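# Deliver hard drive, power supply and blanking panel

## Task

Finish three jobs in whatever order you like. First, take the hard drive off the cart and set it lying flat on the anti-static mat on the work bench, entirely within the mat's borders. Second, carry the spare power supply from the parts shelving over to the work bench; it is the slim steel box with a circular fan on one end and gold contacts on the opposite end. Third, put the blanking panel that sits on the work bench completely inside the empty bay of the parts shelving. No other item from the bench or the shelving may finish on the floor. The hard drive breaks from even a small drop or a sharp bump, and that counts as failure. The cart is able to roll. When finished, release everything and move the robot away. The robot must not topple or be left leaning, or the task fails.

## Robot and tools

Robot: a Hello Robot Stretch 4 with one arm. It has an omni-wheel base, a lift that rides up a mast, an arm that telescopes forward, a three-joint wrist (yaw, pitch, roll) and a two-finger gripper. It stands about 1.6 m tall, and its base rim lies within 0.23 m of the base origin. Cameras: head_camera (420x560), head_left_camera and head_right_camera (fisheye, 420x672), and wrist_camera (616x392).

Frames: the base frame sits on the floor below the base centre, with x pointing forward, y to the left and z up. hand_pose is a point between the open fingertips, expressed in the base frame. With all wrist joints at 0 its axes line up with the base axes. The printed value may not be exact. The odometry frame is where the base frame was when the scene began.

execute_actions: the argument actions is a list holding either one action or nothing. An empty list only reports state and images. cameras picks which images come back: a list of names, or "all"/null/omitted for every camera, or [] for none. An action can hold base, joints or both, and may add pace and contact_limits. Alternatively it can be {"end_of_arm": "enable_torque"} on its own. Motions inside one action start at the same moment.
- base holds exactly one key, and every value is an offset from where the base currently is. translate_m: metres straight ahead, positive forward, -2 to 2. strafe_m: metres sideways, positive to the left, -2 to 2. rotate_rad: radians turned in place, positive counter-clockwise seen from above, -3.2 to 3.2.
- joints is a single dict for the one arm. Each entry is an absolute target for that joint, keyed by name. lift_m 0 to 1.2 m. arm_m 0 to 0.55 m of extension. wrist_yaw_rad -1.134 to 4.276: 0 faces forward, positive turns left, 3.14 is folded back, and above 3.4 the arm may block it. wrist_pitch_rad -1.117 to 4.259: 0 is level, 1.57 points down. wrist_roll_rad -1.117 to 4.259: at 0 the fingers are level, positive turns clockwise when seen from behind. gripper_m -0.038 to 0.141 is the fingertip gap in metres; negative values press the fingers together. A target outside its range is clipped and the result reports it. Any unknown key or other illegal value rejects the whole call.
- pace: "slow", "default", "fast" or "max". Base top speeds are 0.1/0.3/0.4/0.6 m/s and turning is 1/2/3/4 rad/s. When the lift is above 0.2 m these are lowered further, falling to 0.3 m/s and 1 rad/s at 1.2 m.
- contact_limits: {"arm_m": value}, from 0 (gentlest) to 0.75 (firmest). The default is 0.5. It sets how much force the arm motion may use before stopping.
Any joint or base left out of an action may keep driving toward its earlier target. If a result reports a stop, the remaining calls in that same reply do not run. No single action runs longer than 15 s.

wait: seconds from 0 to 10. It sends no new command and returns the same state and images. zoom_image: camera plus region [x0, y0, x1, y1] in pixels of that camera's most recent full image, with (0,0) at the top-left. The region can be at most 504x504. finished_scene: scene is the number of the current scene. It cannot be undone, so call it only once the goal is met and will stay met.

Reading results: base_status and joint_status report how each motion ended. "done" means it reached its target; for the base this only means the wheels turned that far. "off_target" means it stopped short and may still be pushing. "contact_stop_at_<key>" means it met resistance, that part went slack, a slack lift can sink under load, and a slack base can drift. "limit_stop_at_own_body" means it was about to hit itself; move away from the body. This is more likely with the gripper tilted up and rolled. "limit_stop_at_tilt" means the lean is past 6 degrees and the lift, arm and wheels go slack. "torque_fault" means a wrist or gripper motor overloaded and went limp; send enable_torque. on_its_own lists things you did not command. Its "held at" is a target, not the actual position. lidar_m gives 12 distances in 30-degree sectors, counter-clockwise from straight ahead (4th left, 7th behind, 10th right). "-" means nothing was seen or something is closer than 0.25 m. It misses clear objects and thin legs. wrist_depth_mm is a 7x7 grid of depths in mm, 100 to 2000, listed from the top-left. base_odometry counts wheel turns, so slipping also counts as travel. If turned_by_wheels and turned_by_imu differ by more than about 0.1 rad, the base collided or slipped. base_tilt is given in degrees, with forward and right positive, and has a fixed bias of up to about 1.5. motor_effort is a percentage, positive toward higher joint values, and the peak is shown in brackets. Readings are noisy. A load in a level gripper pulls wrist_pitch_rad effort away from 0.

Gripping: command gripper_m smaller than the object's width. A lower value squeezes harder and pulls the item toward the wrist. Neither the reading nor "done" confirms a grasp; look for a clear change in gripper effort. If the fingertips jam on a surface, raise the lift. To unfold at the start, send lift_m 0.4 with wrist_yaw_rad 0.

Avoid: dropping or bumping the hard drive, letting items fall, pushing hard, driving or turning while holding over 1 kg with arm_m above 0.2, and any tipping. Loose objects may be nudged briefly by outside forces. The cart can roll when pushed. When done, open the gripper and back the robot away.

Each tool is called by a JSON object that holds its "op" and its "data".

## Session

{"op": "execute_actions", "data": {"actions": []}}

Scene clock: 0.00 s.
base_odometry: x=+0.000 y=+0.000 heading=+0.000 (m, m, rad; odometry frame)
turned_by_wheels: +0.000 (rad since the last result)
turned_by_imu: +0.000 (rad since the last result)
base_tilt: forward=-0.6 right=+0.7 (deg)
lidar_m: 1.53 2.54 2.17 1.28 1.10 1.07 1.63 1.51 2.24 1.64 1.44 1.42
base_status: not commanded
joint_positions: lift_m=+0.233 arm_m=-0.002 wrist_yaw_rad=+3.103 wrist_pitch_rad=-0.015 wrist_roll_rad=+0.016 gripper_m=+0.057
joint_status: not commanded
motor_effort: lift_m=+19 arm_m=+0 wrist_yaw_rad=+2 wrist_pitch_rad=-7 wrist_roll_rad=+2 gripper_m=-3 wheel_0=+0 wheel_1=+1 wheel_2=+0 (%)
hand_pose: x=-0.1157 y=+0.0984 z=+0.4154 quat_wxyz=(+0.019, +0.008, +0.008, +1.000) (m; base frame)
wrist_depth_mm: - 142 - - - - 946 / - 122 231 - - - 946 / - 131 186 - - - 931 / 132 142 298 - - - 931 / 1983 - - - - - 931 / 1499 1537 198 1661 196 1430 917 / 1025 960 1078 124 1098 1025 931
pictures: head_camera, head_left_camera, head_right_camera, wrist_camera
Images, in order (width x height): head_camera 420x560, head_left_camera 420x672, head_right_camera 420x672, wrist_camera 616x392.

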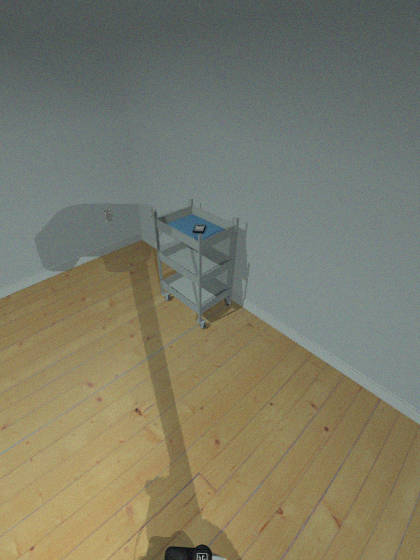

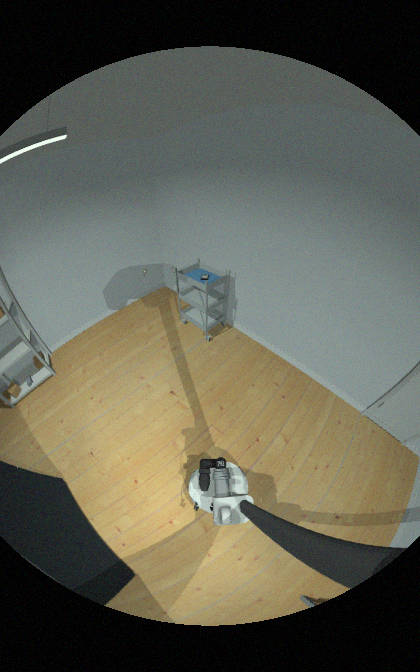

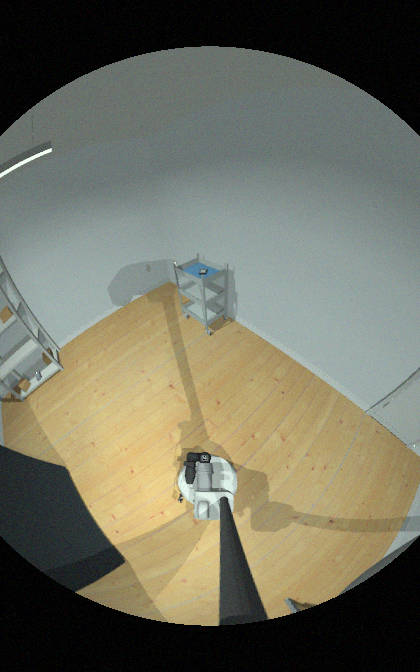

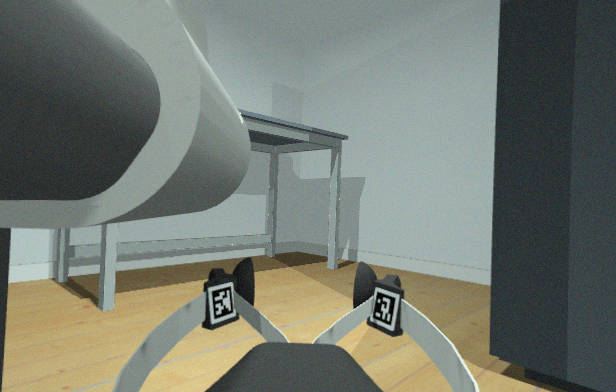

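{"op": "execute_actions", "data": {"actions": [{"base":{"rotate_rad":0.075},"joints":{"lift_m":0.5,"wrist_yaw_rad":0},"pace":"fast"}], "cameras": []}}

{"op": "execute_actions", "data": {"actions": [{"base":{"translate_m":1.15},"joints":{"lift_m":1.08,"wrist_pitch_rad":1.57,"gripper_m":0.105,"wrist_roll_rad":0},"pace":"fast"}], "cameras": []}}

{"op": "execute_actions", "data": {"actions": [{"joints":{"arm_m":0.42},"pace":"fast"}], "cameras": ["wrist_camera"]}}

Scene clock: 2.47 s.
base_odometry: x=+0.000 y=+0.000 heading=+0.075 (m, m, rad; odometry frame)
turned_by_wheels: +0.075 (rad since the last result)
turned_by_imu: +0.074 (rad since the last result)
base_tilt: forward=-0.6 right=+0.7 (deg)
lidar_m: 1.51 2.53 2.19 1.23 1.08 1.11 1.57 1.50 2.23 1.59 1.43 1.44
base_status: done
joint_positions: lift_m=+0.500 arm_m=-0.002 wrist_yaw_rad=+0.001 wrist_pitch_rad=-0.015 wrist_roll_rad=+0.016 gripper_m=+0.057
joint_status: all done
motor_effort: lift_m=+22(25) arm_m=+0(0) wrist_yaw_rad=+0(3) wrist_pitch_rad=-7(6) wrist_roll_rad=+1(3) gripper_m=-3(5) wheel_0=-1(6) wheel_1=+1(6) wheel_2=+1(10) (%)
hand_pose: x=+0.4576 y=-0.0872 z=+0.6824 quat_wxyz=(+1.000, +0.008, -0.008, +0.000) (m; base frame)
wrist_depth_mm: 1983 - - - 1576 1281 1078 / - - - - 1576 1255 1078 / - - - - 1537 1255 1078 / - - - 1863 1537 1255 1060 / - - - 1808 1537 1255 1060 / 1983 - 198 1756 196 1229 1042 / 1576 1499 1661 124 1464 1182 1060
pictures: none
No camera images: the call's "cameras" was empty. Leave "cameras" out to get every camera's image.

Scene clock: 6.63 s.
base_odometry: x=+1.147 y=+0.086 heading=+0.075 (m, m, rad; odometry frame)
turned_by_wheels: +0.000 (rad since the last result)
turned_by_imu: -0.005 (rad since the last result)
base_tilt: forward=-0.6 right=+0.8 (deg)
lidar_m: 0.35 0.69 1.68 1.88 1.81 1.85 2.66 3.11 1.25 0.77 0.70 0.44
base_status: done
joint_positions: lift_m=+1.080 arm_m=-0.002 wrist_yaw_rad=+0.000 wrist_pitch_rad=+1.570 wrist_roll_rad=+0.000 gripper_m=+0.105
joint_status: all done
motor_effort: lift_m=+22(26) arm_m=+0(0) wrist_yaw_rad=+2(0) wrist_pitch_rad=+0(4) wrist_roll_rad=+1(1) gripper_m=-2(2) wheel_0=+1(8) wheel_1=+1(7) wheel_2=+0(14) (%)
hand_pose: x=+0.1694 y=-0.0874 z=+0.9695 quat_wxyz=(+0.707, +0.000, +0.707, +0.000) (m; base frame)
wrist_depth_mm: 1229 1229 1078 530 798 778 615 / 1229 1205 1229 788 1160 917 691 / 1229 1205 1205 1205 1205 1118 778 / 1229 1229 1229 1205 1229 1205 917 / 1205 1229 991 1008 1205 1229 1098 / 1255 1229 991 1008 201 1205 1205 / 1205 1205 1205 125 1229 1205 1205
pictures: none
No camera images: the call's "cameras" was empty. Leave "cameras" out to get every camera's image.

Scene clock: 8.60 s.
base_odometry: x=+1.147 y=+0.086 heading=+0.075 (m, m, rad; odometry frame)
turned_by_wheels: +0.000 (rad since the last result)
turned_by_imu: -0.001 (rad since the last result)
base_tilt: forward=-0.6 right=+0.7 (deg)
lidar_m: 0.35 0.70 1.67 1.85 1.83 1.85 2.62 3.11 1.24 0.77 0.68 0.43
base_status: not commanded
joint_positions: lift_m=+1.080 arm_m=+0.419 wrist_yaw_rad=+0.000 wrist_pitch_rad=+1.570 wrist_roll_rad=+0.000 gripper_m=+0.105
joint_status: all done
motor_effort: lift_m=+22(22) arm_m=+8(7) wrist_yaw_rad=+2(1) wrist_pitch_rad=+1(1) wrist_roll_rad=+4(0) gripper_m=-2(2) wheel_0=+1(1) wheel_1=+1(1) wheel_2=+0(0) (%)
hand_pose: x=+0.5898 y=-0.0874 z=+0.9695 quat_wxyz=(+0.707, +0.000, +0.707, +0.000) (m; base frame)
wrist_depth_mm: 1205 1205 530 535 512 364 291 / 1205 1229 530 535 597 421 329 / 1205 535 535 530 535 504 368 / 1229 530 535 517 530 585 430 / 1205 1229 535 530 535 530 512 / 1205 1229 480 530 201 1042 640 / 1205 1205 1229 125 1229 1229 831
pictures: wrist_camera
Images, in order (width x height): wrist_camera 616x392.

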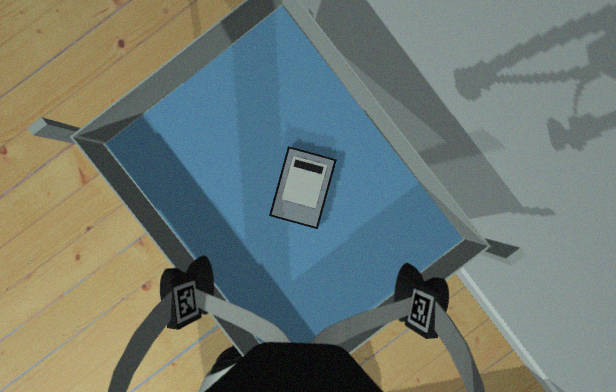

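{"op": "execute_actions", "data": {"actions": [{"joints":{"arm_m":0.49,"wrist_roll_rad":0.27,"lift_m":0.85,"gripper_m":0.095}}], "cameras": ["wrist_camera"]}}

Scene clock: 10.73 s.
base_odometry: x=+1.147 y=+0.086 heading=+0.075 (m, m, rad; odometry frame)
turned_by_wheels: +0.000 (rad since the last result)
turned_by_imu: -0.001 (rad since the last result)
base_tilt: forward=-0.6 right=+0.7 (deg)
lidar_m: 0.34 0.70 1.66 1.87 1.81 1.82 2.65 3.10 1.22 0.79 0.68 0.42
base_status: not commanded
joint_positions: lift_m=+0.850 arm_m=+0.489 wrist_yaw_rad=+0.000 wrist_pitch_rad=+1.570 wrist_roll_rad=+0.270 gripper_m=+0.095
joint_status: all done
motor_effort: lift_m=+16(21) arm_m=+8(8) wrist_yaw_rad=+2(1) wrist_pitch_rad=+1(0) wrist_roll_rad=+2(4) gripper_m=-1(2) wheel_0=+1(1) wheel_1=+1(1) wheel_2=+1(0) (%)
hand_pose: x=+0.6597 y=-0.0874 z=+0.7400 quat_wxyz=(+0.701, +0.095, +0.700, -0.095) (m; base frame)
wrist_depth_mm: 258 300 300 404 355 276 233 / 267 301 300 301 418 338 274 / 300 301 301 300 300 413 334 / 301 301 301 301 300 300 415 / 301 303 300 286 300 301 298 / 303 301 216 286 199 303 301 / 303 303 301 124 303 301 287
pictures: wrist_camera
Images, in order (width x height): wrist_camera 616x392.

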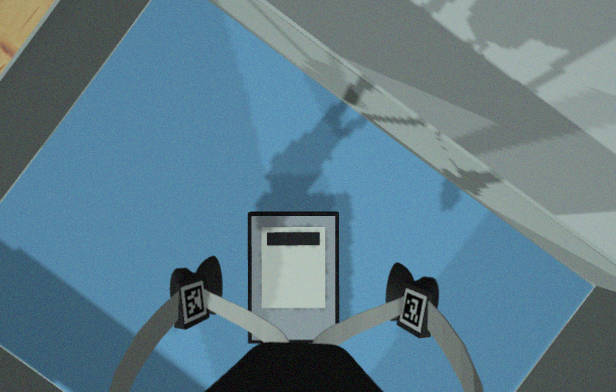

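{"op": "execute_actions", "data": {"actions": [{"base":{"strafe_m":0.01},"joints":{"lift_m":0.799,"arm_m":0.483},"pace":"slow"}], "cameras": ["wrist_camera"]}}

{"op": "execute_actions", "data": {"actions": [{"joints":{"gripper_m":0.035},"pace":"slow"}], "cameras": ["wrist_camera"]}}

Scene clock: 12.17 s.
base_odometry: x=+1.146 y=+0.096 heading=+0.075 (m, m, rad; odometry frame)
turned_by_wheels: +0.000 (rad since the last result)
turned_by_imu: +0.000 (rad since the last result)
base_tilt: forward=-0.6 right=+0.7 (deg)
lidar_m: 0.34 0.72 1.66 1.86 1.82 1.81 2.65 3.11 1.24 0.81 0.71 0.43
base_status: done
joint_positions: lift_m=+0.799 arm_m=+0.484 wrist_yaw_rad=+0.000 wrist_pitch_rad=+1.570 wrist_roll_rad=+0.270 gripper_m=+0.095
joint_status: all done
motor_effort: lift_m=+16(16) arm_m=-8(9) wrist_yaw_rad=+2(2) wrist_pitch_rad=+0(0) wrist_roll_rad=+4(3) gripper_m=-2(2) wheel_0=-2(5) wheel_1=+1(3) wheel_2=+0(2) (%)
hand_pose: x=+0.6555 y=-0.0874 z=+0.6890 quat_wxyz=(+0.701, +0.095, +0.700, -0.095) (m; base frame)
wrist_depth_mm: 233 249 249 249 229 293 246 / 250 249 249 249 236 320 291 / 249 249 249 249 249 227 329 / 250 250 249 250 249 250 231 / 250 250 250 235 249 250 249 / 250 251 216 235 199 250 250 / 251 251 251 124 251 251 250
pictures: wrist_camera
Images, in order (width x height): wrist_camera 616x392.

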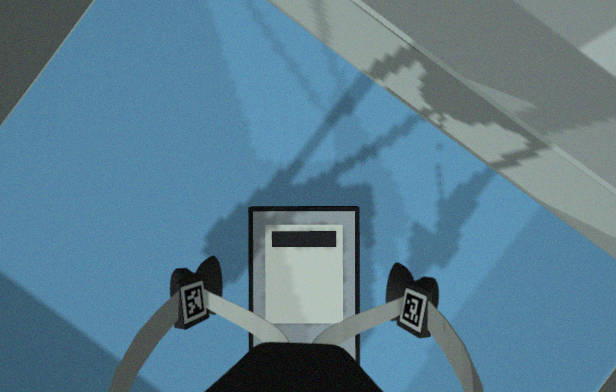

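Scene clock: 14.67 s.
base_odometry: x=+1.146 y=+0.096 heading=+0.075 (m, m, rad; odometry frame)
turned_by_wheels: +0.000 (rad since the last result)
turned_by_imu: -0.001 (rad since the last result)
base_tilt: forward=-0.6 right=+0.8 (deg)
lidar_m: 0.36 0.69 1.66 1.84 1.83 1.83 2.61 3.10 1.24 0.77 0.71 0.43
base_status: not commanded
joint_positions: lift_m=+0.799 arm_m=+0.484 wrist_yaw_rad=+0.000 wrist_pitch_rad=+1.570 wrist_roll_rad=+0.270 gripper_m=+0.035
joint_status: all done
motor_effort: lift_m=+16(16) arm_m=-8(8) wrist_yaw_rad=+2(2) wrist_pitch_rad=+0(0) wrist_roll_rad=+3(2) gripper_m=-20(22) wheel_0=-2(2) wheel_1=+1(0) wheel_2=+0(1) (%)
hand_pose: x=+0.6555 y=-0.0874 z=+0.6890 quat_wxyz=(+0.701, +0.095, +0.700, -0.095) (m; base frame)
wrist_depth_mm: 233 248 248 248 218 293 246 / 249 248 249 249 236 317 291 / 249 249 249 249 248 228 325 / 249 249 249 249 249 249 231 / 249 249 249 231 250 249 249 / 250 250 197 232 193 250 250 / 251 250 250 125 250 250 250
pictures: wrist_camera
Images, in order (width x height): wrist_camera 616x392.

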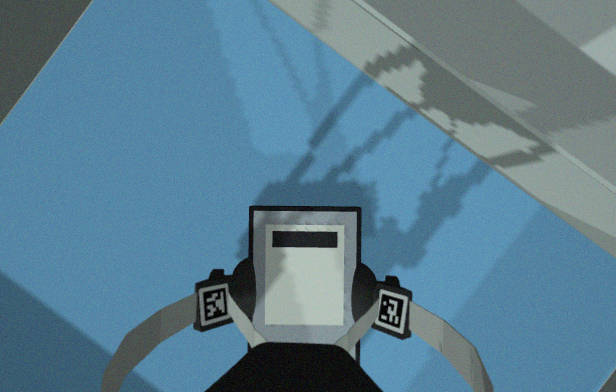

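{"op": "execute_actions", "data": {"actions": [{"joints":{"lift_m":1.03}}], "cameras": []}}

{"op": "execute_actions", "data": {"actions": [{"joints":{"arm_m":0.05,"wrist_roll_rad":0}}], "cameras": []}}

{"op": "execute_actions", "data": {"actions": [{"base":{"rotate_rad":-2.85},"pace":"slow"}]}}

Scene clock: 16.80 s.
base_odometry: x=+1.146 y=+0.096 heading=+0.075 (m, m, rad; odometry frame)
turned_by_wheels: +0.000 (rad since the last result)
turned_by_imu: -0.001 (rad since the last result)
base_tilt: forward=-0.6 right=+0.8 (deg)
lidar_m: 0.34 0.71 1.66 1.85 1.83 1.83 2.65 3.11 1.23 0.79 0.70 0.44
base_status: not commanded
joint_positions: lift_m=+1.030 arm_m=+0.484 wrist_yaw_rad=+0.000 wrist_pitch_rad=+1.570 wrist_roll_rad=+0.270 gripper_m=+0.035
joint_status: all done
motor_effort: lift_m=+24(25) arm_m=-8(8) wrist_yaw_rad=+2(1) wrist_pitch_rad=+0(0) wrist_roll_rad=+3(3) gripper_m=-20(20) wheel_0=-2(2) wheel_1=+1(1) wheel_2=+0(0) (%)
hand_pose: x=+0.6555 y=-0.0874 z=+0.9194 quat_wxyz=(+0.701, +0.095, +0.700, -0.095) (m; base frame)
wrist_depth_mm: 1160 1138 691 535 375 293 247 / 1160 1182 477 627 496 359 291 / 1160 480 480 484 621 466 353 / 1160 480 484 480 480 615 452 / 462 484 484 231 480 480 580 / 1182 452 197 231 192 488 1008 / 1182 1182 480 125 484 1160 1160
pictures: none
No camera images: the call's "cameras" was empty. Leave "cameras" out to get every camera's image.

Scene clock: 19.17 s.
base_odometry: x=+1.146 y=+0.096 heading=+0.075 (m, m, rad; odometry frame)
turned_by_wheels: +0.000 (rad since the last result)
turned_by_imu: -0.001 (rad since the last result)
base_tilt: forward=-0.7 right=+0.8 (deg)
lidar_m: 0.34 0.71 1.67 1.86 1.82 1.84 2.65 3.11 1.23 0.82 0.70 0.41
base_status: not commanded
joint_positions: lift_m=+1.030 arm_m=+0.051 wrist_yaw_rad=+0.000 wrist_pitch_rad=+1.570 wrist_roll_rad=+0.000 gripper_m=+0.035
joint_status: all done
motor_effort: lift_m=+24(23) arm_m=-8(8) wrist_yaw_rad=+3(2) wrist_pitch_rad=+0(0) wrist_roll_rad=+2(2) gripper_m=-20(20) wheel_0=-2(2) wheel_1=+0(1) wheel_2=+0(0) (%)
hand_pose: x=+0.2225 y=-0.0874 z=+0.9194 quat_wxyz=(+0.707, +0.000, +0.707, +0.000) (m; base frame)
wrist_depth_mm: 1160 1138 741 484 480 723 597 / 1160 1160 1182 484 1008 866 668 / 1160 1160 1160 1138 1160 1042 741 / 1182 1160 1160 1160 1160 1182 854 / 1160 1160 960 231 1160 1160 1042 / 1160 1160 197 232 192 1138 1160 / 1182 1160 1182 125 1160 1138 1160
pictures: none
No camera images: the call's "cameras" was empty. Leave "cameras" out to get every camera's image.

Scene clock: 23.30 s.
base_odometry: x=+1.146 y=+0.096 heading=-2.775 (m, m, rad; odometry frame)
turned_by_wheels: -2.850 (rad since the last result)
turned_by_imu: -2.859 (rad since the last result)
base_tilt: forward=-0.6 right=+0.8 (deg)
lidar_m: 2.61 1.90 0.93 0.71 0.65 0.36 0.50 1.65 1.79 1.90 1.83 1.98
base_status: done
joint_positions: lift_m=+1.030 arm_m=+0.051 wrist_yaw_rad=+0.000 wrist_pitch_rad=+1.570 wrist_roll_rad=+0.000 gripper_m=+0.035
joint_status: not commanded
motor_effort: lift_m=+23(23) arm_m=-8(8) wrist_yaw_rad=+2(2) wrist_pitch_rad=+1(1) wrist_roll_rad=+3(0) gripper_m=-19(21) wheel_0=+2(7) wheel_1=+1(5) wheel_2=+1(7) (%)
hand_pose: x=+0.2226 y=-0.0874 z=+0.9194 quat_wxyz=(+0.707, +0.000, +0.707, +0.000) (m; base frame)
wrist_depth_mm: 1160 1182 1160 1160 1160 1160 1160 / 1160 1160 1138 1160 1160 1138 1160 / 1182 1160 1160 1160 1160 1160 1160 / 1160 1160 1160 1160 1160 1160 1160 / 1160 1160 946 230 1160 1160 1138 / 1160 1182 197 232 192 1160 1160 / 1118 1160 1182 125 1160 1160 1160
pictures: head_camera, head_left_camera, head_right_camera, wrist_camera
Images, in order (width x height): head_camera 420x560, head_left_camera 420x672, head_right_camera 420x672, wrist_camera 616x392.

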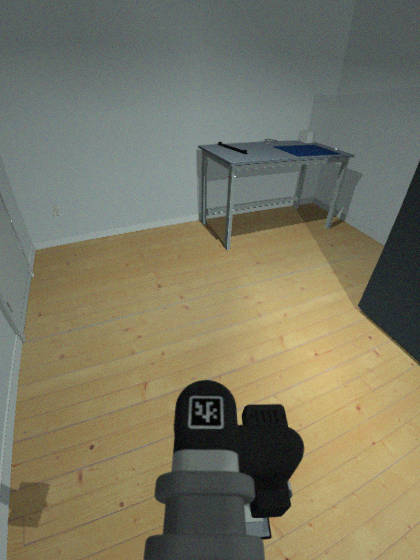

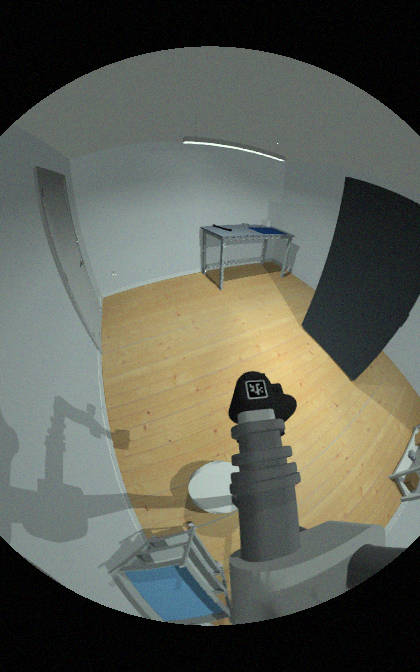

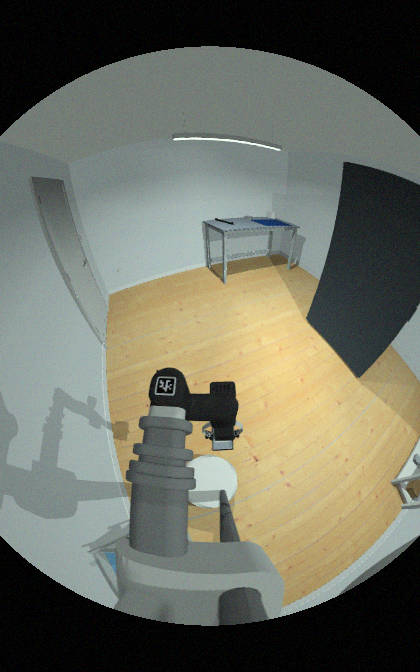

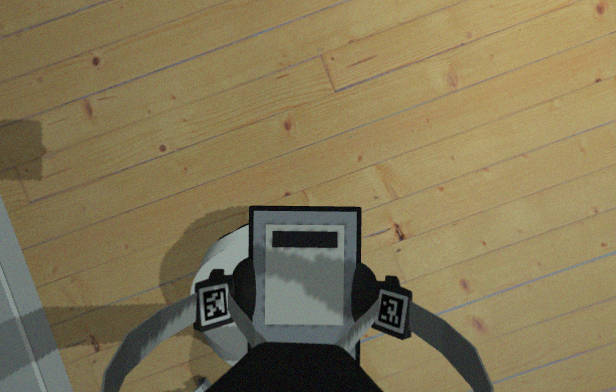

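{"op": "execute_actions", "data": {"actions": [{"base":{"translate_m":2},"pace":"fast"}], "cameras": []}}

{"op": "execute_actions", "data": {"actions": [{"base":{"rotate_rad":0.38},"pace":"slow"}], "cameras": ["head_right_camera"]}}

{"op": "execute_actions", "data": {"actions": [{"base":{"strafe_m":-1.25},"joints":{"lift_m":1.2,"arm_m":0.15}}], "cameras": ["head_right_camera","head_left_camera","wrist_camera"]}}

Scene clock: 30.60 s.
base_odometry: x=-0.721 y=-0.622 heading=-2.774 (m, m, rad; odometry frame)
turned_by_wheels: +0.000 (rad since the last result)
turned_by_imu: -0.009 (rad since the last result)
base_tilt: forward=-0.6 right=+0.8 (deg)
lidar_m: 0.67 1.26 1.38 1.49 1.46 1.62 2.34 3.07 1.36 1.27 1.30 0.59
base_status: done
joint_positions: lift_m=+1.030 arm_m=+0.051 wrist_yaw_rad=+0.000 wrist_pitch_rad=+1.570 wrist_roll_rad=+0.000 gripper_m=+0.035
joint_status: not commanded
motor_effort: lift_m=+23(23) arm_m=-7(8) wrist_yaw_rad=+2(2) wrist_pitch_rad=+1(1) wrist_roll_rad=+0(4) gripper_m=-21(21) wheel_0=+2(7) wheel_1=+0(5) wheel_2=+3(8) (%)
hand_pose: x=+0.2225 y=-0.0874 z=+0.9194 quat_wxyz=(+0.707, +0.000, +0.707, +0.000) (m; base frame)
wrist_depth_mm: 1160 1160 1160 1160 1138 1160 1182 / 1160 1160 1160 1160 1160 1160 1160 / 1160 1160 1160 1160 1160 1138 1160 / 1182 1182 1160 1160 1160 1160 1138 / 1160 1160 931 231 1160 1160 1160 / 1160 1160 198 232 193 1160 1160 / 1182 1160 1160 125 1160 1160 1160
pictures: none
No camera images: the call's "cameras" was empty. Leave "cameras" out to get every camera's image.

Scene clock: 32.13 s.
base_odometry: x=-0.721 y=-0.622 heading=-2.394 (m, m, rad; odometry frame)
turned_by_wheels: +0.380 (rad since the last result)
turned_by_imu: +0.380 (rad since the last result)
base_tilt: forward=-0.6 right=+0.8 (deg)
lidar_m: 1.27 1.31 1.56 1.47 1.57 2.11 3.11 1.56 1.28 2.24 0.67 0.58
base_status: done
joint_positions: lift_m=+1.030 arm_m=+0.051 wrist_yaw_rad=+0.000 wrist_pitch_rad=+1.570 wrist_roll_rad=+0.000 gripper_m=+0.035
joint_status: not commanded
motor_effort: lift_m=+23(23) arm_m=-8(8) wrist_yaw_rad=+3(2) wrist_pitch_rad=+1(1) wrist_roll_rad=+2(2) gripper_m=-20(21) wheel_0=-1(1) wheel_1=-2(5) wheel_2=-1(3) (%)
hand_pose: x=+0.2225 y=-0.0874 z=+0.9194 quat_wxyz=(+0.707, +0.000, +0.707, +0.000) (m; base frame)
wrist_depth_mm: 1160 1160 1160 1138 1160 1160 544 / 1160 1182 1160 1182 1160 946 1160 / 1160 1160 1160 1160 1160 1160 1138 / 1182 1182 1160 1160 1160 1138 1160 / 1160 1182 946 232 1160 1160 1160 / 1182 1160 198 232 193 1160 1160 / 1182 1182 1160 125 1160 1160 1138
pictures: head_right_camera
Images, in order (width x height): head_right_camera 420x672.

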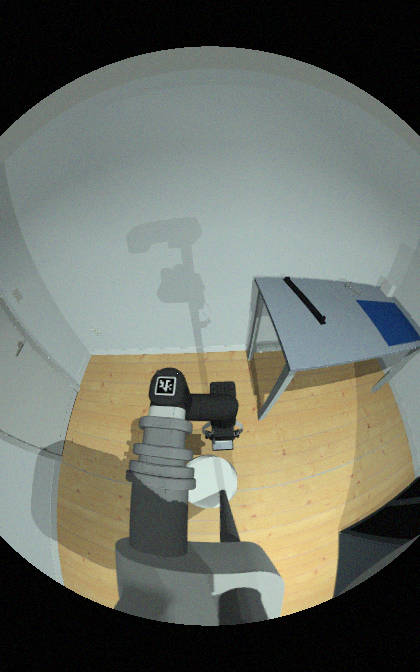

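Scene clock: 37.63 s.
base_odometry: x=-1.570 y=+0.295 heading=-2.394 (m, m, rad; odometry frame)
turned_by_wheels: +0.000 (rad since the last result)
turned_by_imu: -0.006 (rad since the last result)
base_tilt: forward=-0.7 right=+0.8 (deg)
lidar_m: 0.50 0.53 0.72 2.72 2.81 3.25 0.68 0.71 0.97 0.98 0.76 0.54
base_status: done
joint_positions: lift_m=+1.200 arm_m=+0.149 wrist_yaw_rad=+0.000 wrist_pitch_rad=+1.570 wrist_roll_rad=+0.000 gripper_m=+0.035
joint_status: all done
motor_effort: lift_m=+24(25) arm_m=+8(9) wrist_yaw_rad=+2(2) wrist_pitch_rad=+1(1) wrist_roll_rad=+1(2) gripper_m=-21(20) wheel_0=+0(6) wheel_1=+2(8) wheel_2=+1(5) (%)
hand_pose: x=+0.3198 y=-0.0874 z=+1.0894 quat_wxyz=(+0.707, +0.000, +0.707, +0.000) (m; base frame)
wrist_depth_mm: 402 402 402 402 399 402 397 / 1366 1336 1336 1336 1336 1336 732 / 1366 1336 1336 1336 1336 1336 1308 / 1336 1366 1336 1336 1336 1336 1308 / 1366 1336 1336 231 1336 1336 1308 / 1366 1366 197 231 192 1336 1308 / 1366 1366 1336 124 1336 1366 1308
pictures: head_left_camera, head_right_camera, wrist_camera
Images, in order (width x height): head_left_camera 420x672, head_right_camera 420x672, wrist_camera 616x392.

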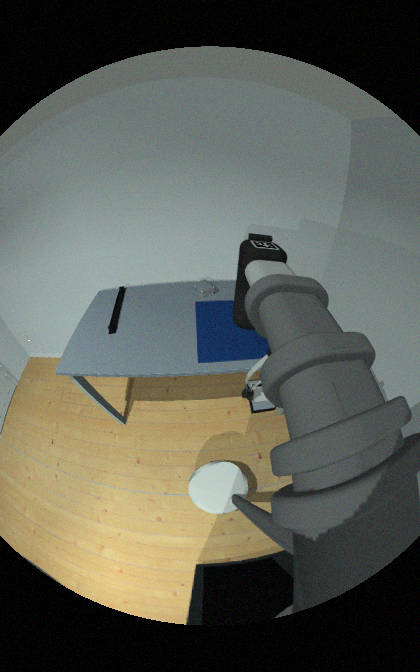

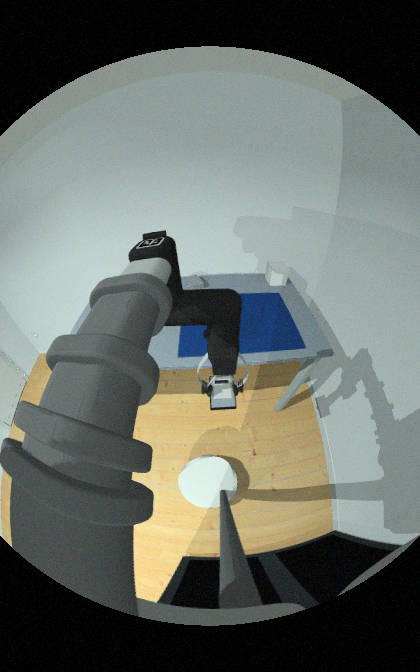

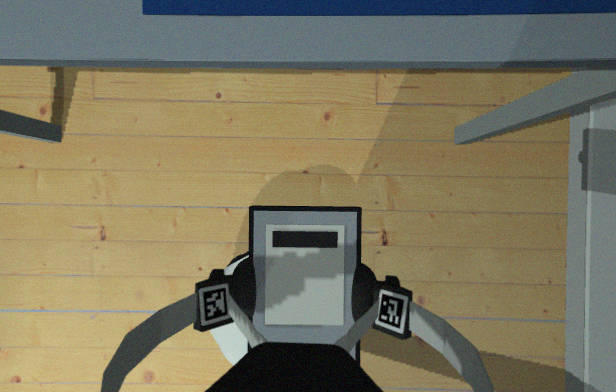

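{"op": "execute_actions", "data": {"actions": [{"base":{"translate_m":0.15},"joints":{"lift_m":1.1,"arm_m":0.45}}], "cameras": ["wrist_camera"]}}

{"op": "execute_actions", "data": {"actions": [{"joints":{"lift_m":1.056},"pace":"slow"}], "cameras": []}}

Scene clock: 39.73 s.
base_odometry: x=-1.680 y=+0.193 heading=-2.394 (m, m, rad; odometry frame)
turned_by_wheels: +0.000 (rad since the last result)
turned_by_imu: -0.001 (rad since the last result)
base_tilt: forward=-0.6 right=+0.8 (deg)
lidar_m: 0.31 0.37 0.50 2.72 2.83 3.23 0.83 0.83 1.05 0.98 0.53 0.35
base_status: done
joint_positions: lift_m=+1.100 arm_m=+0.449 wrist_yaw_rad=+0.000 wrist_pitch_rad=+1.570 wrist_roll_rad=+0.000 gripper_m=+0.035
joint_status: all done
motor_effort: lift_m=+17(23) arm_m=+7(9) wrist_yaw_rad=+1(2) wrist_pitch_rad=+1(2) wrist_roll_rad=+2(1) gripper_m=-22(21) wheel_0=+1(7) wheel_1=+2(5) wheel_2=+0(13) (%)
hand_pose: x=+0.6199 y=-0.0874 z=+0.9899 quat_wxyz=(+0.708, +0.000, +0.707, +0.000) (m; base frame)
wrist_depth_mm: 300 298 298 298 297 297 296 / 301 298 298 297 297 297 296 / 301 300 300 300 298 297 298 / 303 300 300 298 297 298 297 / 304 300 300 231 298 298 298 / 303 301 197 231 192 298 298 / 304 301 300 125 300 298 298
pictures: wrist_camera
Images, in order (width x height): wrist_camera 616x392.

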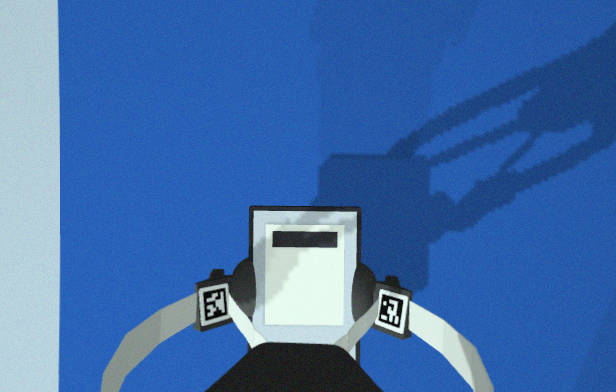

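Scene clock: 40.97 s.
base_odometry: x=-1.680 y=+0.193 heading=-2.394 (m, m, rad; odometry frame)
turned_by_wheels: +0.000 (rad since the last result)
turned_by_imu: +0.000 (rad since the last result)
base_tilt: forward=-0.6 right=+0.8 (deg)
lidar_m: 0.33 0.37 0.49 2.72 2.86 3.23 0.82 0.84 1.06 0.99 0.55 0.38
base_status: not commanded
joint_positions: lift_m=+1.056 arm_m=+0.449 wrist_yaw_rad=+0.000 wrist_pitch_rad=+1.570 wrist_roll_rad=+0.000 gripper_m=+0.035
joint_status: all done
motor_effort: lift_m=+16(16) arm_m=+8(8) wrist_yaw_rad=+1(2) wrist_pitch_rad=+2(2) wrist_roll_rad=+3(2) gripper_m=-20(22) wheel_0=+1(1) wheel_1=+2(2) wheel_2=+0(1) (%)
hand_pose: x=+0.6199 y=-0.0874 z=+0.9460 quat_wxyz=(+0.707, +0.000, +0.707, +0.000) (m; base frame)
wrist_depth_mm: 255 255 253 253 252 252 252 / 255 255 254 254 253 253 253 / 256 256 255 254 253 253 253 / 256 256 255 254 254 254 253 / 256 256 255 231 254 254 254 / 257 256 197 231 192 254 254 / 257 256 255 125 255 254 254
pictures: none
No camera images: the call's "cameras" was empty. Leave "cameras" out to get every camera's image.

{"op": "execute_actions", "data": {"actions": [{"joints":{"lift_m":1.051},"pace":"slow"}], "cameras": []}}

{"op": "execute_actions", "data": {"actions": [{"joints":{"gripper_m":0.09},"pace":"slow"}], "cameras": []}}

{"op": "execute_actions", "data": {"actions": [{"joints":{"lift_m":1.2}}], "cameras": ["wrist_camera"]}}

{"op": "execute_actions", "data": {"actions": [{"base":{"strafe_m":0.7},"joints":{"arm_m":0.55}}], "cameras": ["wrist_camera","head_right_camera","head_left_camera"]}}

Scene clock: 41.70 s.
base_odometry: x=-1.680 y=+0.193 heading=-2.394 (m, m, rad; odometry frame)
turned_by_wheels: +0.000 (rad since the last result)
turned_by_imu: +0.000 (rad since the last result)
base_tilt: forward=-0.6 right=+0.7 (deg)
lidar_m: 0.35 0.36 0.49 2.73 2.85 3.26 0.83 0.87 1.05 0.98 0.55 0.37
base_status: not commanded
joint_positions: lift_m=+1.051 arm_m=+0.449 wrist_yaw_rad=+0.000 wrist_pitch_rad=+1.570 wrist_roll_rad=+0.000 gripper_m=+0.035
joint_status: all done
motor_effort: lift_m=+16(16) arm_m=+8(8) wrist_yaw_rad=+2(2) wrist_pitch_rad=+1(1) wrist_roll_rad=+2(4) gripper_m=-21(20) wheel_0=+1(2) wheel_1=+2(2) wheel_2=-1(0) (%)
hand_pose: x=+0.6199 y=-0.0874 z=+0.9410 quat_wxyz=(+0.707, +0.000, +0.707, +0.000) (m; base frame)
wrist_depth_mm: 250 250 249 248 248 248 247 / 250 250 249 248 248 248 247 / 250 249 250 249 249 249 248 / 251 250 250 250 249 248 248 / 251 250 250 232 249 249 248 / 251 251 197 232 192 250 249 / 251 252 251 124 250 250 249
pictures: none
No camera images: the call's "cameras" was empty. Leave "cameras" out to get every camera's image.

Scene clock: 44.00 s.
base_odometry: x=-1.680 y=+0.193 heading=-2.394 (m, m, rad; odometry frame)
turned_by_wheels: +0.000 (rad since the last result)
turned_by_imu: -0.001 (rad since the last result)
base_tilt: forward=-0.6 right=+0.8 (deg)
lidar_m: 0.33 0.34 0.49 2.71 2.82 3.22 0.82 0.88 1.05 0.98 0.55 0.37
base_status: not commanded
joint_positions: lift_m=+1.051 arm_m=+0.449 wrist_yaw_rad=+0.000 wrist_pitch_rad=+1.570 wrist_roll_rad=+0.000 gripper_m=+0.090
joint_status: all done
motor_effort: lift_m=+16(17) arm_m=+8(8) wrist_yaw_rad=+2(2) wrist_pitch_rad=+1(1) wrist_roll_rad=+1(5) gripper_m=-1(21) wheel_0=+1(2) wheel_1=+2(2) wheel_2=-1(0) (%)
hand_pose: x=+0.6198 y=-0.0874 z=+0.9410 quat_wxyz=(+0.707, +0.000, +0.707, +0.000) (m; base frame)
wrist_depth_mm: 251 250 249 249 249 248 247 / 251 250 249 249 249 247 248 / 251 250 250 250 249 249 248 / 251 251 251 250 250 249 248 / 252 251 251 236 250 250 249 / 252 251 200 236 200 250 249 / 252 251 252 124 251 250 249
pictures: none
No camera images: the call's "cameras" was empty. Leave "cameras" out to get every camera's image.

Scene clock: 45.70 s.
base_odometry: x=-1.680 y=+0.193 heading=-2.394 (m, m, rad; odometry frame)
turned_by_wheels: +0.000 (rad since the last result)
turned_by_imu: -0.001 (rad since the last result)
base_tilt: forward=-0.7 right=+0.8 (deg)
lidar_m: 0.34 0.37 0.51 2.74 2.82 3.25 0.83 0.88 1.06 0.99 0.52 0.39
base_status: not commanded
joint_positions: lift_m=+1.200 arm_m=+0.449 wrist_yaw_rad=+0.000 wrist_pitch_rad=+1.570 wrist_roll_rad=+0.000 gripper_m=+0.090
joint_status: all done
motor_effort: lift_m=+23(24) arm_m=+8(8) wrist_yaw_rad=+2(2) wrist_pitch_rad=+1(1) wrist_roll_rad=+0(1) gripper_m=-3(3) wheel_0=+1(1) wheel_1=+2(2) wheel_2=+0(1) (%)
hand_pose: x=+0.6198 y=-0.0874 z=+1.0894 quat_wxyz=(+0.707, +0.000, +0.707, +0.000) (m; base frame)
wrist_depth_mm: 404 402 399 399 399 397 394 / 404 399 399 402 397 399 397 / 404 402 399 399 397 399 399 / 404 402 399 399 399 399 397 / 404 402 402 384 402 402 399 / 404 402 200 402 200 399 399 / 407 402 402 124 402 399 399
pictures: wrist_camera
Images, in order (width x height): wrist_camera 616x392.

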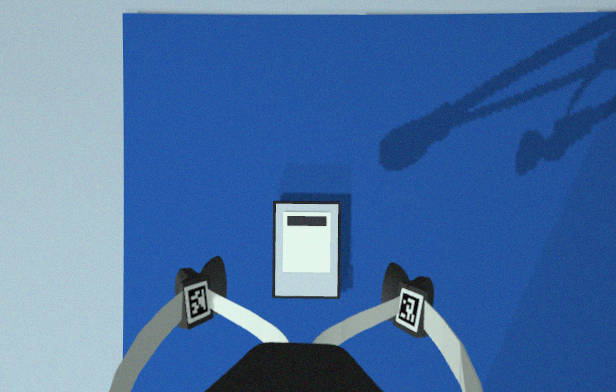

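Scene clock: 49.37 s.
base_odometry: x=-1.204 y=-0.320 heading=-2.394 (m, m, rad; odometry frame)
turned_by_wheels: +0.000 (rad since the last result)
turned_by_imu: +0.000 (rad since the last result)
base_tilt: forward=-0.6 right=+0.8 (deg)
lidar_m: 0.31 0.32 1.57 2.02 2.11 2.76 3.74 0.98 1.20 1.69 0.48 0.35
base_status: done
joint_positions: lift_m=+1.200 arm_m=+0.547 wrist_yaw_rad=+0.000 wrist_pitch_rad=+1.570 wrist_roll_rad=+0.000 gripper_m=+0.090
joint_status: all done
joint sent to its limit — the command would take arm_m past its upper limit, so that joint was sent only as far as its limit.
motor_effort: lift_m=+23(23) arm_m=+8(9) wrist_yaw_rad=+2(2) wrist_pitch_rad=+1(0) wrist_roll_rad=+1(5) gripper_m=-1(2) wheel_0=+0(6) wheel_1=-2(10) wheel_2=-1(3) (%)
hand_pose: x=+0.7179 y=-0.0874 z=+1.0894 quat_wxyz=(+0.707, +0.000, +0.707, +0.000) (m; base frame)
wrist_depth_mm: 798 402 399 397 402 399 399 / 1160 402 402 399 399 399 399 / 1336 402 402 402 399 399 399 / 1336 402 402 399 402 402 399 / 1336 404 402 404 402 402 399 / 1366 404 200 399 200 402 402 / 1336 404 404 124 402 402 402
pictures: head_left_camera, head_right_camera, wrist_camera
Images, in order (width x height): head_left_camera 420x672, head_right_camera 420x672, wrist_camera 616x392.

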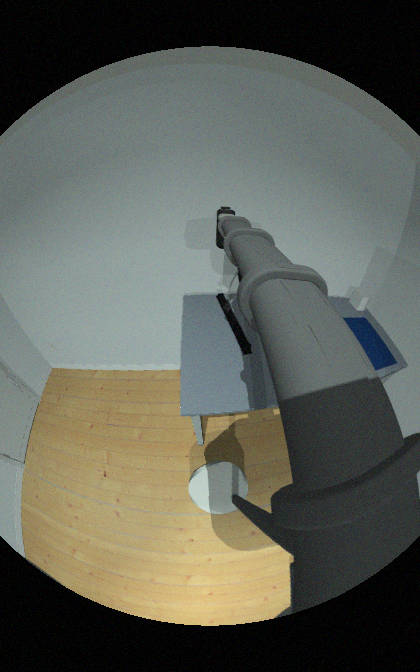

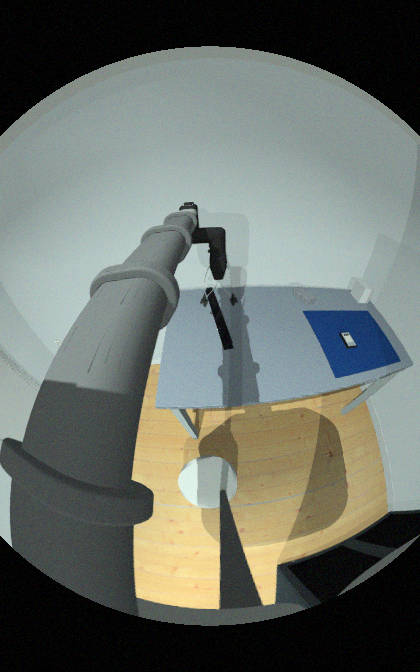

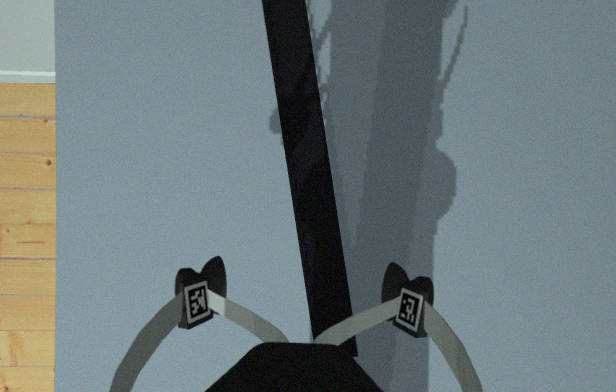

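{"op": "execute_actions", "data": {"actions": [{"base":{"translate_m":0.123},"joints":{"wrist_roll_rad":-0.15,"lift_m":1.09,"gripper_m":0.07}}], "cameras": ["wrist_camera","head_right_camera"]}}

Scene clock: 51.13 s.
base_odometry: x=-1.294 y=-0.404 heading=-2.394 (m, m, rad; odometry frame)
turned_by_wheels: +0.000 (rad since the last result)
turned_by_imu: -0.001 (rad since the last result)
base_tilt: forward=-0.6 right=+0.8 (deg)
lidar_m: 0.25 0.25 1.42 2.03 2.12 2.86 3.91 1.12 1.41 0.98 0.30 0.25
base_status: done
joint_positions: lift_m=+1.090 arm_m=+0.547 wrist_yaw_rad=+0.000 wrist_pitch_rad=+1.570 wrist_roll_rad=-0.150 gripper_m=+0.070
joint_status: all done
motor_effort: lift_m=+16(21) arm_m=+8(8) wrist_yaw_rad=+1(2) wrist_pitch_rad=+0(0) wrist_roll_rad=+0(2) gripper_m=-4(1) wheel_0=+1(6) wheel_1=+1(7) wheel_2=+2(11) (%)
hand_pose: x=+0.7180 y=-0.0874 z=+0.9800 quat_wxyz=(+0.705, -0.053, +0.705, +0.053) (m; base frame)
wrist_depth_mm: 291 291 291 289 289 289 287 / 293 291 291 289 289 289 289 / 293 291 291 287 290 289 287 / 293 293 291 289 290 290 289 / 294 293 291 289 290 290 290 / 293 294 196 290 200 291 290 / 294 293 293 123 291 291 290
pictures: head_right_camera, wrist_camera
Images, in order (width x height): head_right_camera 420x672, wrist_camera 616x392.

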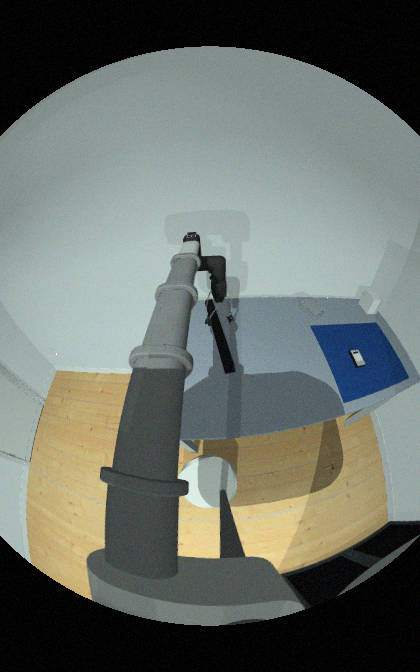

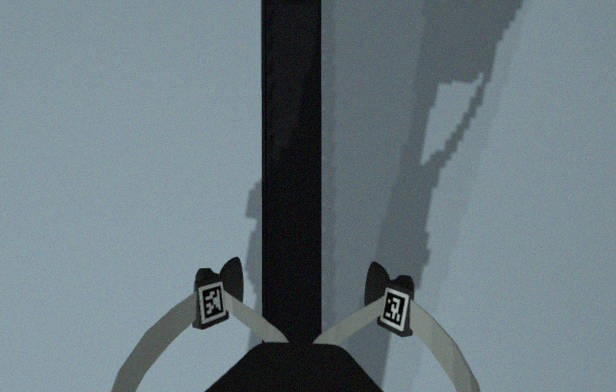

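{"op": "execute_actions", "data": {"actions": [{"base":{"strafe_m":0.011},"joints":{"lift_m":1.051},"pace":"slow"}], "cameras": []}}

{"op": "execute_actions", "data": {"actions": [{"joints":{"gripper_m":0.012},"pace":"slow"}], "cameras": []}}

{"op": "execute_actions", "data": {"actions": [{"joints":{"lift_m":1.1},"pace":"slow"}], "cameras": ["wrist_camera"]}}

Scene clock: 52.40 s.
base_odometry: x=-1.287 y=-0.412 heading=-2.394 (m, m, rad; odometry frame)
turned_by_wheels: +0.000 (rad since the last result)
turned_by_imu: +0.000 (rad since the last result)
base_tilt: forward=-0.6 right=+0.7 (deg)
lidar_m: 0.25 0.25 1.39 2.01 2.10 2.80 3.90 1.13 1.37 0.97 0.29 0.25
base_status: done
joint_positions: lift_m=+1.051 arm_m=+0.547 wrist_yaw_rad=+0.000 wrist_pitch_rad=+1.570 wrist_roll_rad=-0.150 gripper_m=+0.070
joint_status: all done
motor_effort: lift_m=+15(17) arm_m=+7(8) wrist_yaw_rad=+2(1) wrist_pitch_rad=+0(0) wrist_roll_rad=+2(0) gripper_m=-3(4) wheel_0=-2(5) wheel_1=+2(6) wheel_2=+0(2) (%)
hand_pose: x=+0.7180 y=-0.0874 z=+0.9410 quat_wxyz=(+0.705, -0.053, +0.705, +0.053) (m; base frame)
wrist_depth_mm: 253 252 252 249 251 250 249 / 253 252 252 249 251 251 249 / 253 252 253 249 251 250 250 / 253 253 253 249 251 250 250 / 254 253 252 250 252 251 250 / 255 253 197 250 199 251 251 / 255 253 253 123 252 252 250
pictures: none
No camera images: the call's "cameras" was empty. Leave "cameras" out to get every camera's image.

Scene clock: 54.73 s.
base_odometry: x=-1.287 y=-0.412 heading=-2.394 (m, m, rad; odometry frame)
turned_by_wheels: +0.000 (rad since the last result)
turned_by_imu: -0.001 (rad since the last result)
base_tilt: forward=-0.7 right=+0.8 (deg)
lidar_m: 0.25 0.25 1.42 2.01 2.12 2.85 3.90 1.11 1.39 1.01 0.30 0.25
base_status: not commanded
joint_positions: lift_m=+1.051 arm_m=+0.547 wrist_yaw_rad=+0.000 wrist_pitch_rad=+1.570 wrist_roll_rad=-0.150 gripper_m=+0.012
joint_status: all done
motor_effort: lift_m=+16(15) arm_m=+8(8) wrist_yaw_rad=+1(1) wrist_pitch_rad=+0(0) wrist_roll_rad=+3(3) gripper_m=-20(20) wheel_0=-2(2) wheel_1=+3(2) wheel_2=+0(0) (%)
hand_pose: x=+0.7180 y=-0.0874 z=+0.9410 quat_wxyz=(+0.705, -0.053, +0.705, +0.053) (m; base frame)
wrist_depth_mm: 252 252 252 245 250 249 250 / 253 253 252 245 251 250 250 / 253 253 253 245 251 251 250 / 254 253 252 245 251 251 250 / 254 254 253 247 251 251 251 / 254 254 189 246 189 251 251 / 254 254 254 121 252 250 251
pictures: none
No camera images: the call's "cameras" was empty. Leave "cameras" out to get every camera's image.

Scene clock: 56.00 s.
base_odometry: x=-1.287 y=-0.412 heading=-2.394 (m, m, rad; odometry frame)
turned_by_wheels: +0.000 (rad since the last result)
turned_by_imu: +0.000 (rad since the last result)
base_tilt: forward=-0.6 right=+0.7 (deg)
lidar_m: 0.25 0.25 1.42 2.00 2.13 2.84 3.91 1.13 1.38 1.00 0.31 0.25
base_status: not commanded
joint_positions: lift_m=+1.100 arm_m=+0.547 wrist_yaw_rad=+0.000 wrist_pitch_rad=+1.570 wrist_roll_rad=-0.150 gripper_m=+0.012
joint_status: all done
motor_effort: lift_m=+23(23) arm_m=+8(8) wrist_yaw_rad=+1(2) wrist_pitch_rad=+0(1) wrist_roll_rad=+1(2) gripper_m=-19(21) wheel_0=-2(2) wheel_1=+2(2) wheel_2=+0(0) (%)
hand_pose: x=+0.7180 y=-0.0874 z=+0.9894 quat_wxyz=(+0.705, -0.053, +0.705, +0.053) (m; base frame)
wrist_depth_mm: 301 301 300 244 300 298 296 / 301 301 300 245 298 298 298 / 303 301 300 245 300 298 298 / 303 301 301 246 300 298 298 / 303 303 301 247 300 298 300 / 304 303 189 246 189 300 298 / 304 303 303 121 300 298 300
pictures: wrist_camera
Images, in order (width x height): wrist_camera 616x392.

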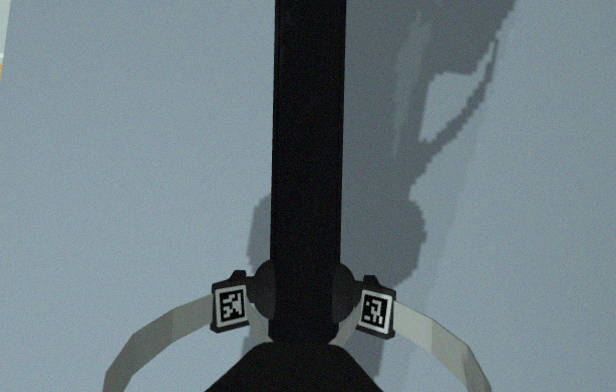

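{"op": "execute_actions", "data": {"actions": [{"base":{"translate_m":-2},"joints":{"arm_m":0.2}}], "cameras": []}}

{"op": "execute_actions", "data": {"actions": [{"base":{"translate_m":-0.65}}], "cameras": ["head_right_camera"]}}

{"op": "execute_actions", "data": {"actions": [{"base":{"rotate_rad":3.14},"joints":{"wrist_roll_rad":1.57,"arm_m":0.15},"pace":"slow"}]}}

Scene clock: 64.33 s.
base_odometry: x=+0.180 y=+0.948 heading=-2.394 (m, m, rad; odometry frame)
turned_by_wheels: +0.000 (rad since the last result)
turned_by_imu: +0.004 (rad since the last result)
base_tilt: forward=-0.6 right=+0.8 (deg)
lidar_m: 0.41 2.89 2.11 1.59 1.63 1.83 1.26 1.30 1.87 0.52 0.52 0.25
base_status: done
joint_positions: lift_m=+1.100 arm_m=+0.201 wrist_yaw_rad=+0.000 wrist_pitch_rad=+1.570 wrist_roll_rad=-0.150 gripper_m=+0.012
joint_status: all done
motor_effort: lift_m=+22(23) arm_m=-8(8) wrist_yaw_rad=+2(1) wrist_pitch_rad=+0(1) wrist_roll_rad=+2(1) gripper_m=-19(19) wheel_0=-2(5) wheel_1=+0(6) wheel_2=-2(8) (%)
hand_pose: x=+0.3725 y=-0.0874 z=+0.9894 quat_wxyz=(+0.705, -0.053, +0.705, +0.053) (m; base frame)
wrist_depth_mm: 1229 1255 1229 244 1229 1229 768 / 1255 1229 1229 245 1229 1160 732 / 1255 1255 1229 246 1229 1078 715 / 1255 1229 1229 246 1229 1008 691 / 1229 1255 1229 247 1229 960 661 / 1255 1255 189 247 189 904 647 / 1255 1229 1042 121 1255 741 621
pictures: none
No camera images: the call's "cameras" was empty. Leave "cameras" out to get every camera's image.

Scene clock: 68.00 s.
base_odometry: x=+0.656 y=+1.390 heading=-2.395 (m, m, rad; odometry frame)
turned_by_wheels: +0.000 (rad since the last result)
turned_by_imu: +0.001 (rad since the last result)
base_tilt: forward=-0.6 right=+0.7 (deg)
lidar_m: 0.44 2.92 2.04 1.54 1.60 1.15 0.98 0.63 0.86 1.75 0.90 0.25
base_status: done
joint_positions: lift_m=+1.100 arm_m=+0.201 wrist_yaw_rad=+0.000 wrist_pitch_rad=+1.570 wrist_roll_rad=-0.150 gripper_m=+0.012
joint_status: not commanded
motor_effort: lift_m=+23(23) arm_m=-8(8) wrist_yaw_rad=+2(2) wrist_pitch_rad=+0(1) wrist_roll_rad=+2(1) gripper_m=-21(21) wheel_0=-2(4) wheel_1=-1(7) wheel_2=-2(9) (%)
hand_pose: x=+0.3725 y=-0.0874 z=+0.9894 quat_wxyz=(+0.705, -0.053, +0.705, +0.053) (m; base frame)
wrist_depth_mm: 1255 1255 1229 244 1229 1229 809 / 1255 1229 1229 245 1229 1229 768 / 1255 1255 1255 245 1229 1138 798 / 1255 1229 1229 245 1229 1229 1229 / 1255 1255 1255 247 1229 1229 1229 / 1255 1229 189 247 189 1229 1229 / 1255 1255 1008 121 1229 1255 1205
pictures: head_right_camera
Images, in order (width x height): head_right_camera 420x672.

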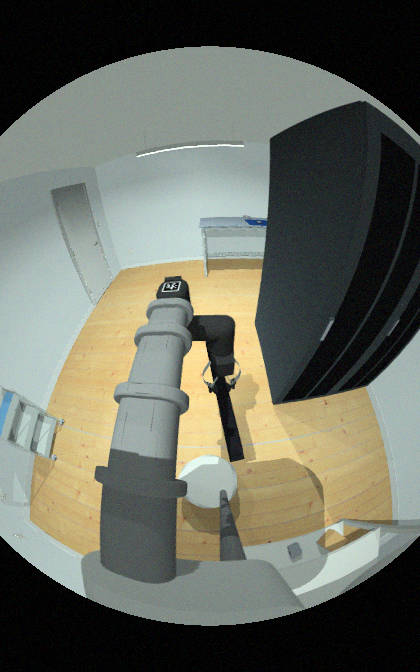

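Scene clock: 72.43 s.
base_odometry: x=+0.656 y=+1.390 heading=+0.745 (m, m, rad; odometry frame)
turned_by_wheels: +3.139 (rad since the last result)
turned_by_imu: +3.147 (rad since the last result)
base_tilt: forward=-0.6 right=+0.8 (deg)
lidar_m: 0.25 0.29 0.87 1.73 0.90 0.84 3.66 2.91 2.11 1.53 0.43 0.33
base_status: done
joint_positions: lift_m=+1.100 arm_m=+0.151 wrist_yaw_rad=+0.000 wrist_pitch_rad=+1.570 wrist_roll_rad=+1.570 gripper_m=+0.012
joint_status: all done
motor_effort: lift_m=+23(23) arm_m=-8(8) wrist_yaw_rad=+2(2) wrist_pitch_rad=+1(1) wrist_roll_rad=+2(6) gripper_m=-20(20) wheel_0=-3(3) wheel_1=-2(6) wheel_2=-3(9) (%)
hand_pose: x=+0.3225 y=-0.0874 z=+0.9894 quat_wxyz=(+0.500, +0.500, +0.500, -0.500) (m; base frame)
wrist_depth_mm: 1118 1229 1255 245 1229 1255 1255 / 1118 1229 1229 246 1281 1255 1229 / 1118 1229 1229 245 1255 1255 1255 / 1138 1229 1229 246 1025 1255 1255 / 1138 1229 1229 247 1008 1008 1229 / 1138 1205 189 247 189 1229 1255 / 1042 778 1229 121 1229 1229 1229
pictures: head_camera, head_left_camera, head_right_camera, wrist_camera
Images, in order (width x height): head_camera 420x560, head_left_camera 420x672, head_right_camera 420x672, wrist_camera 616x392.

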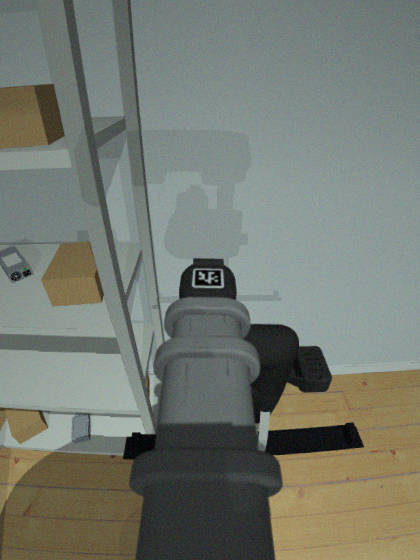

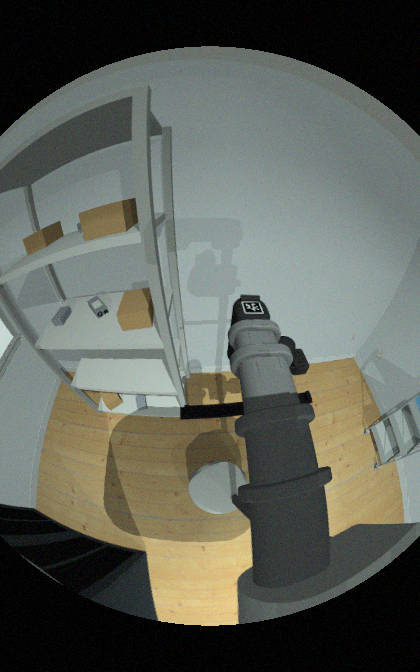

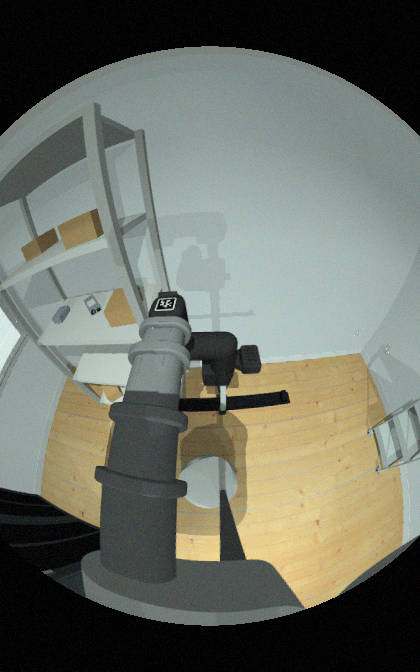

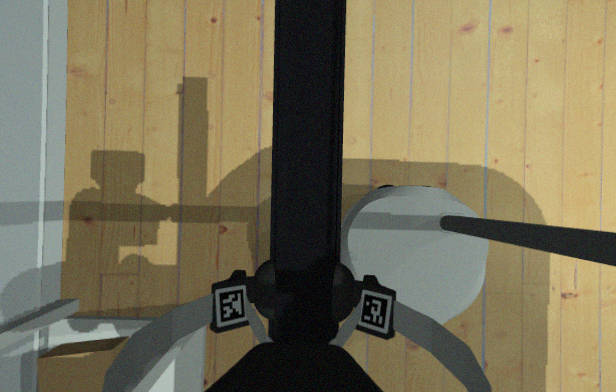

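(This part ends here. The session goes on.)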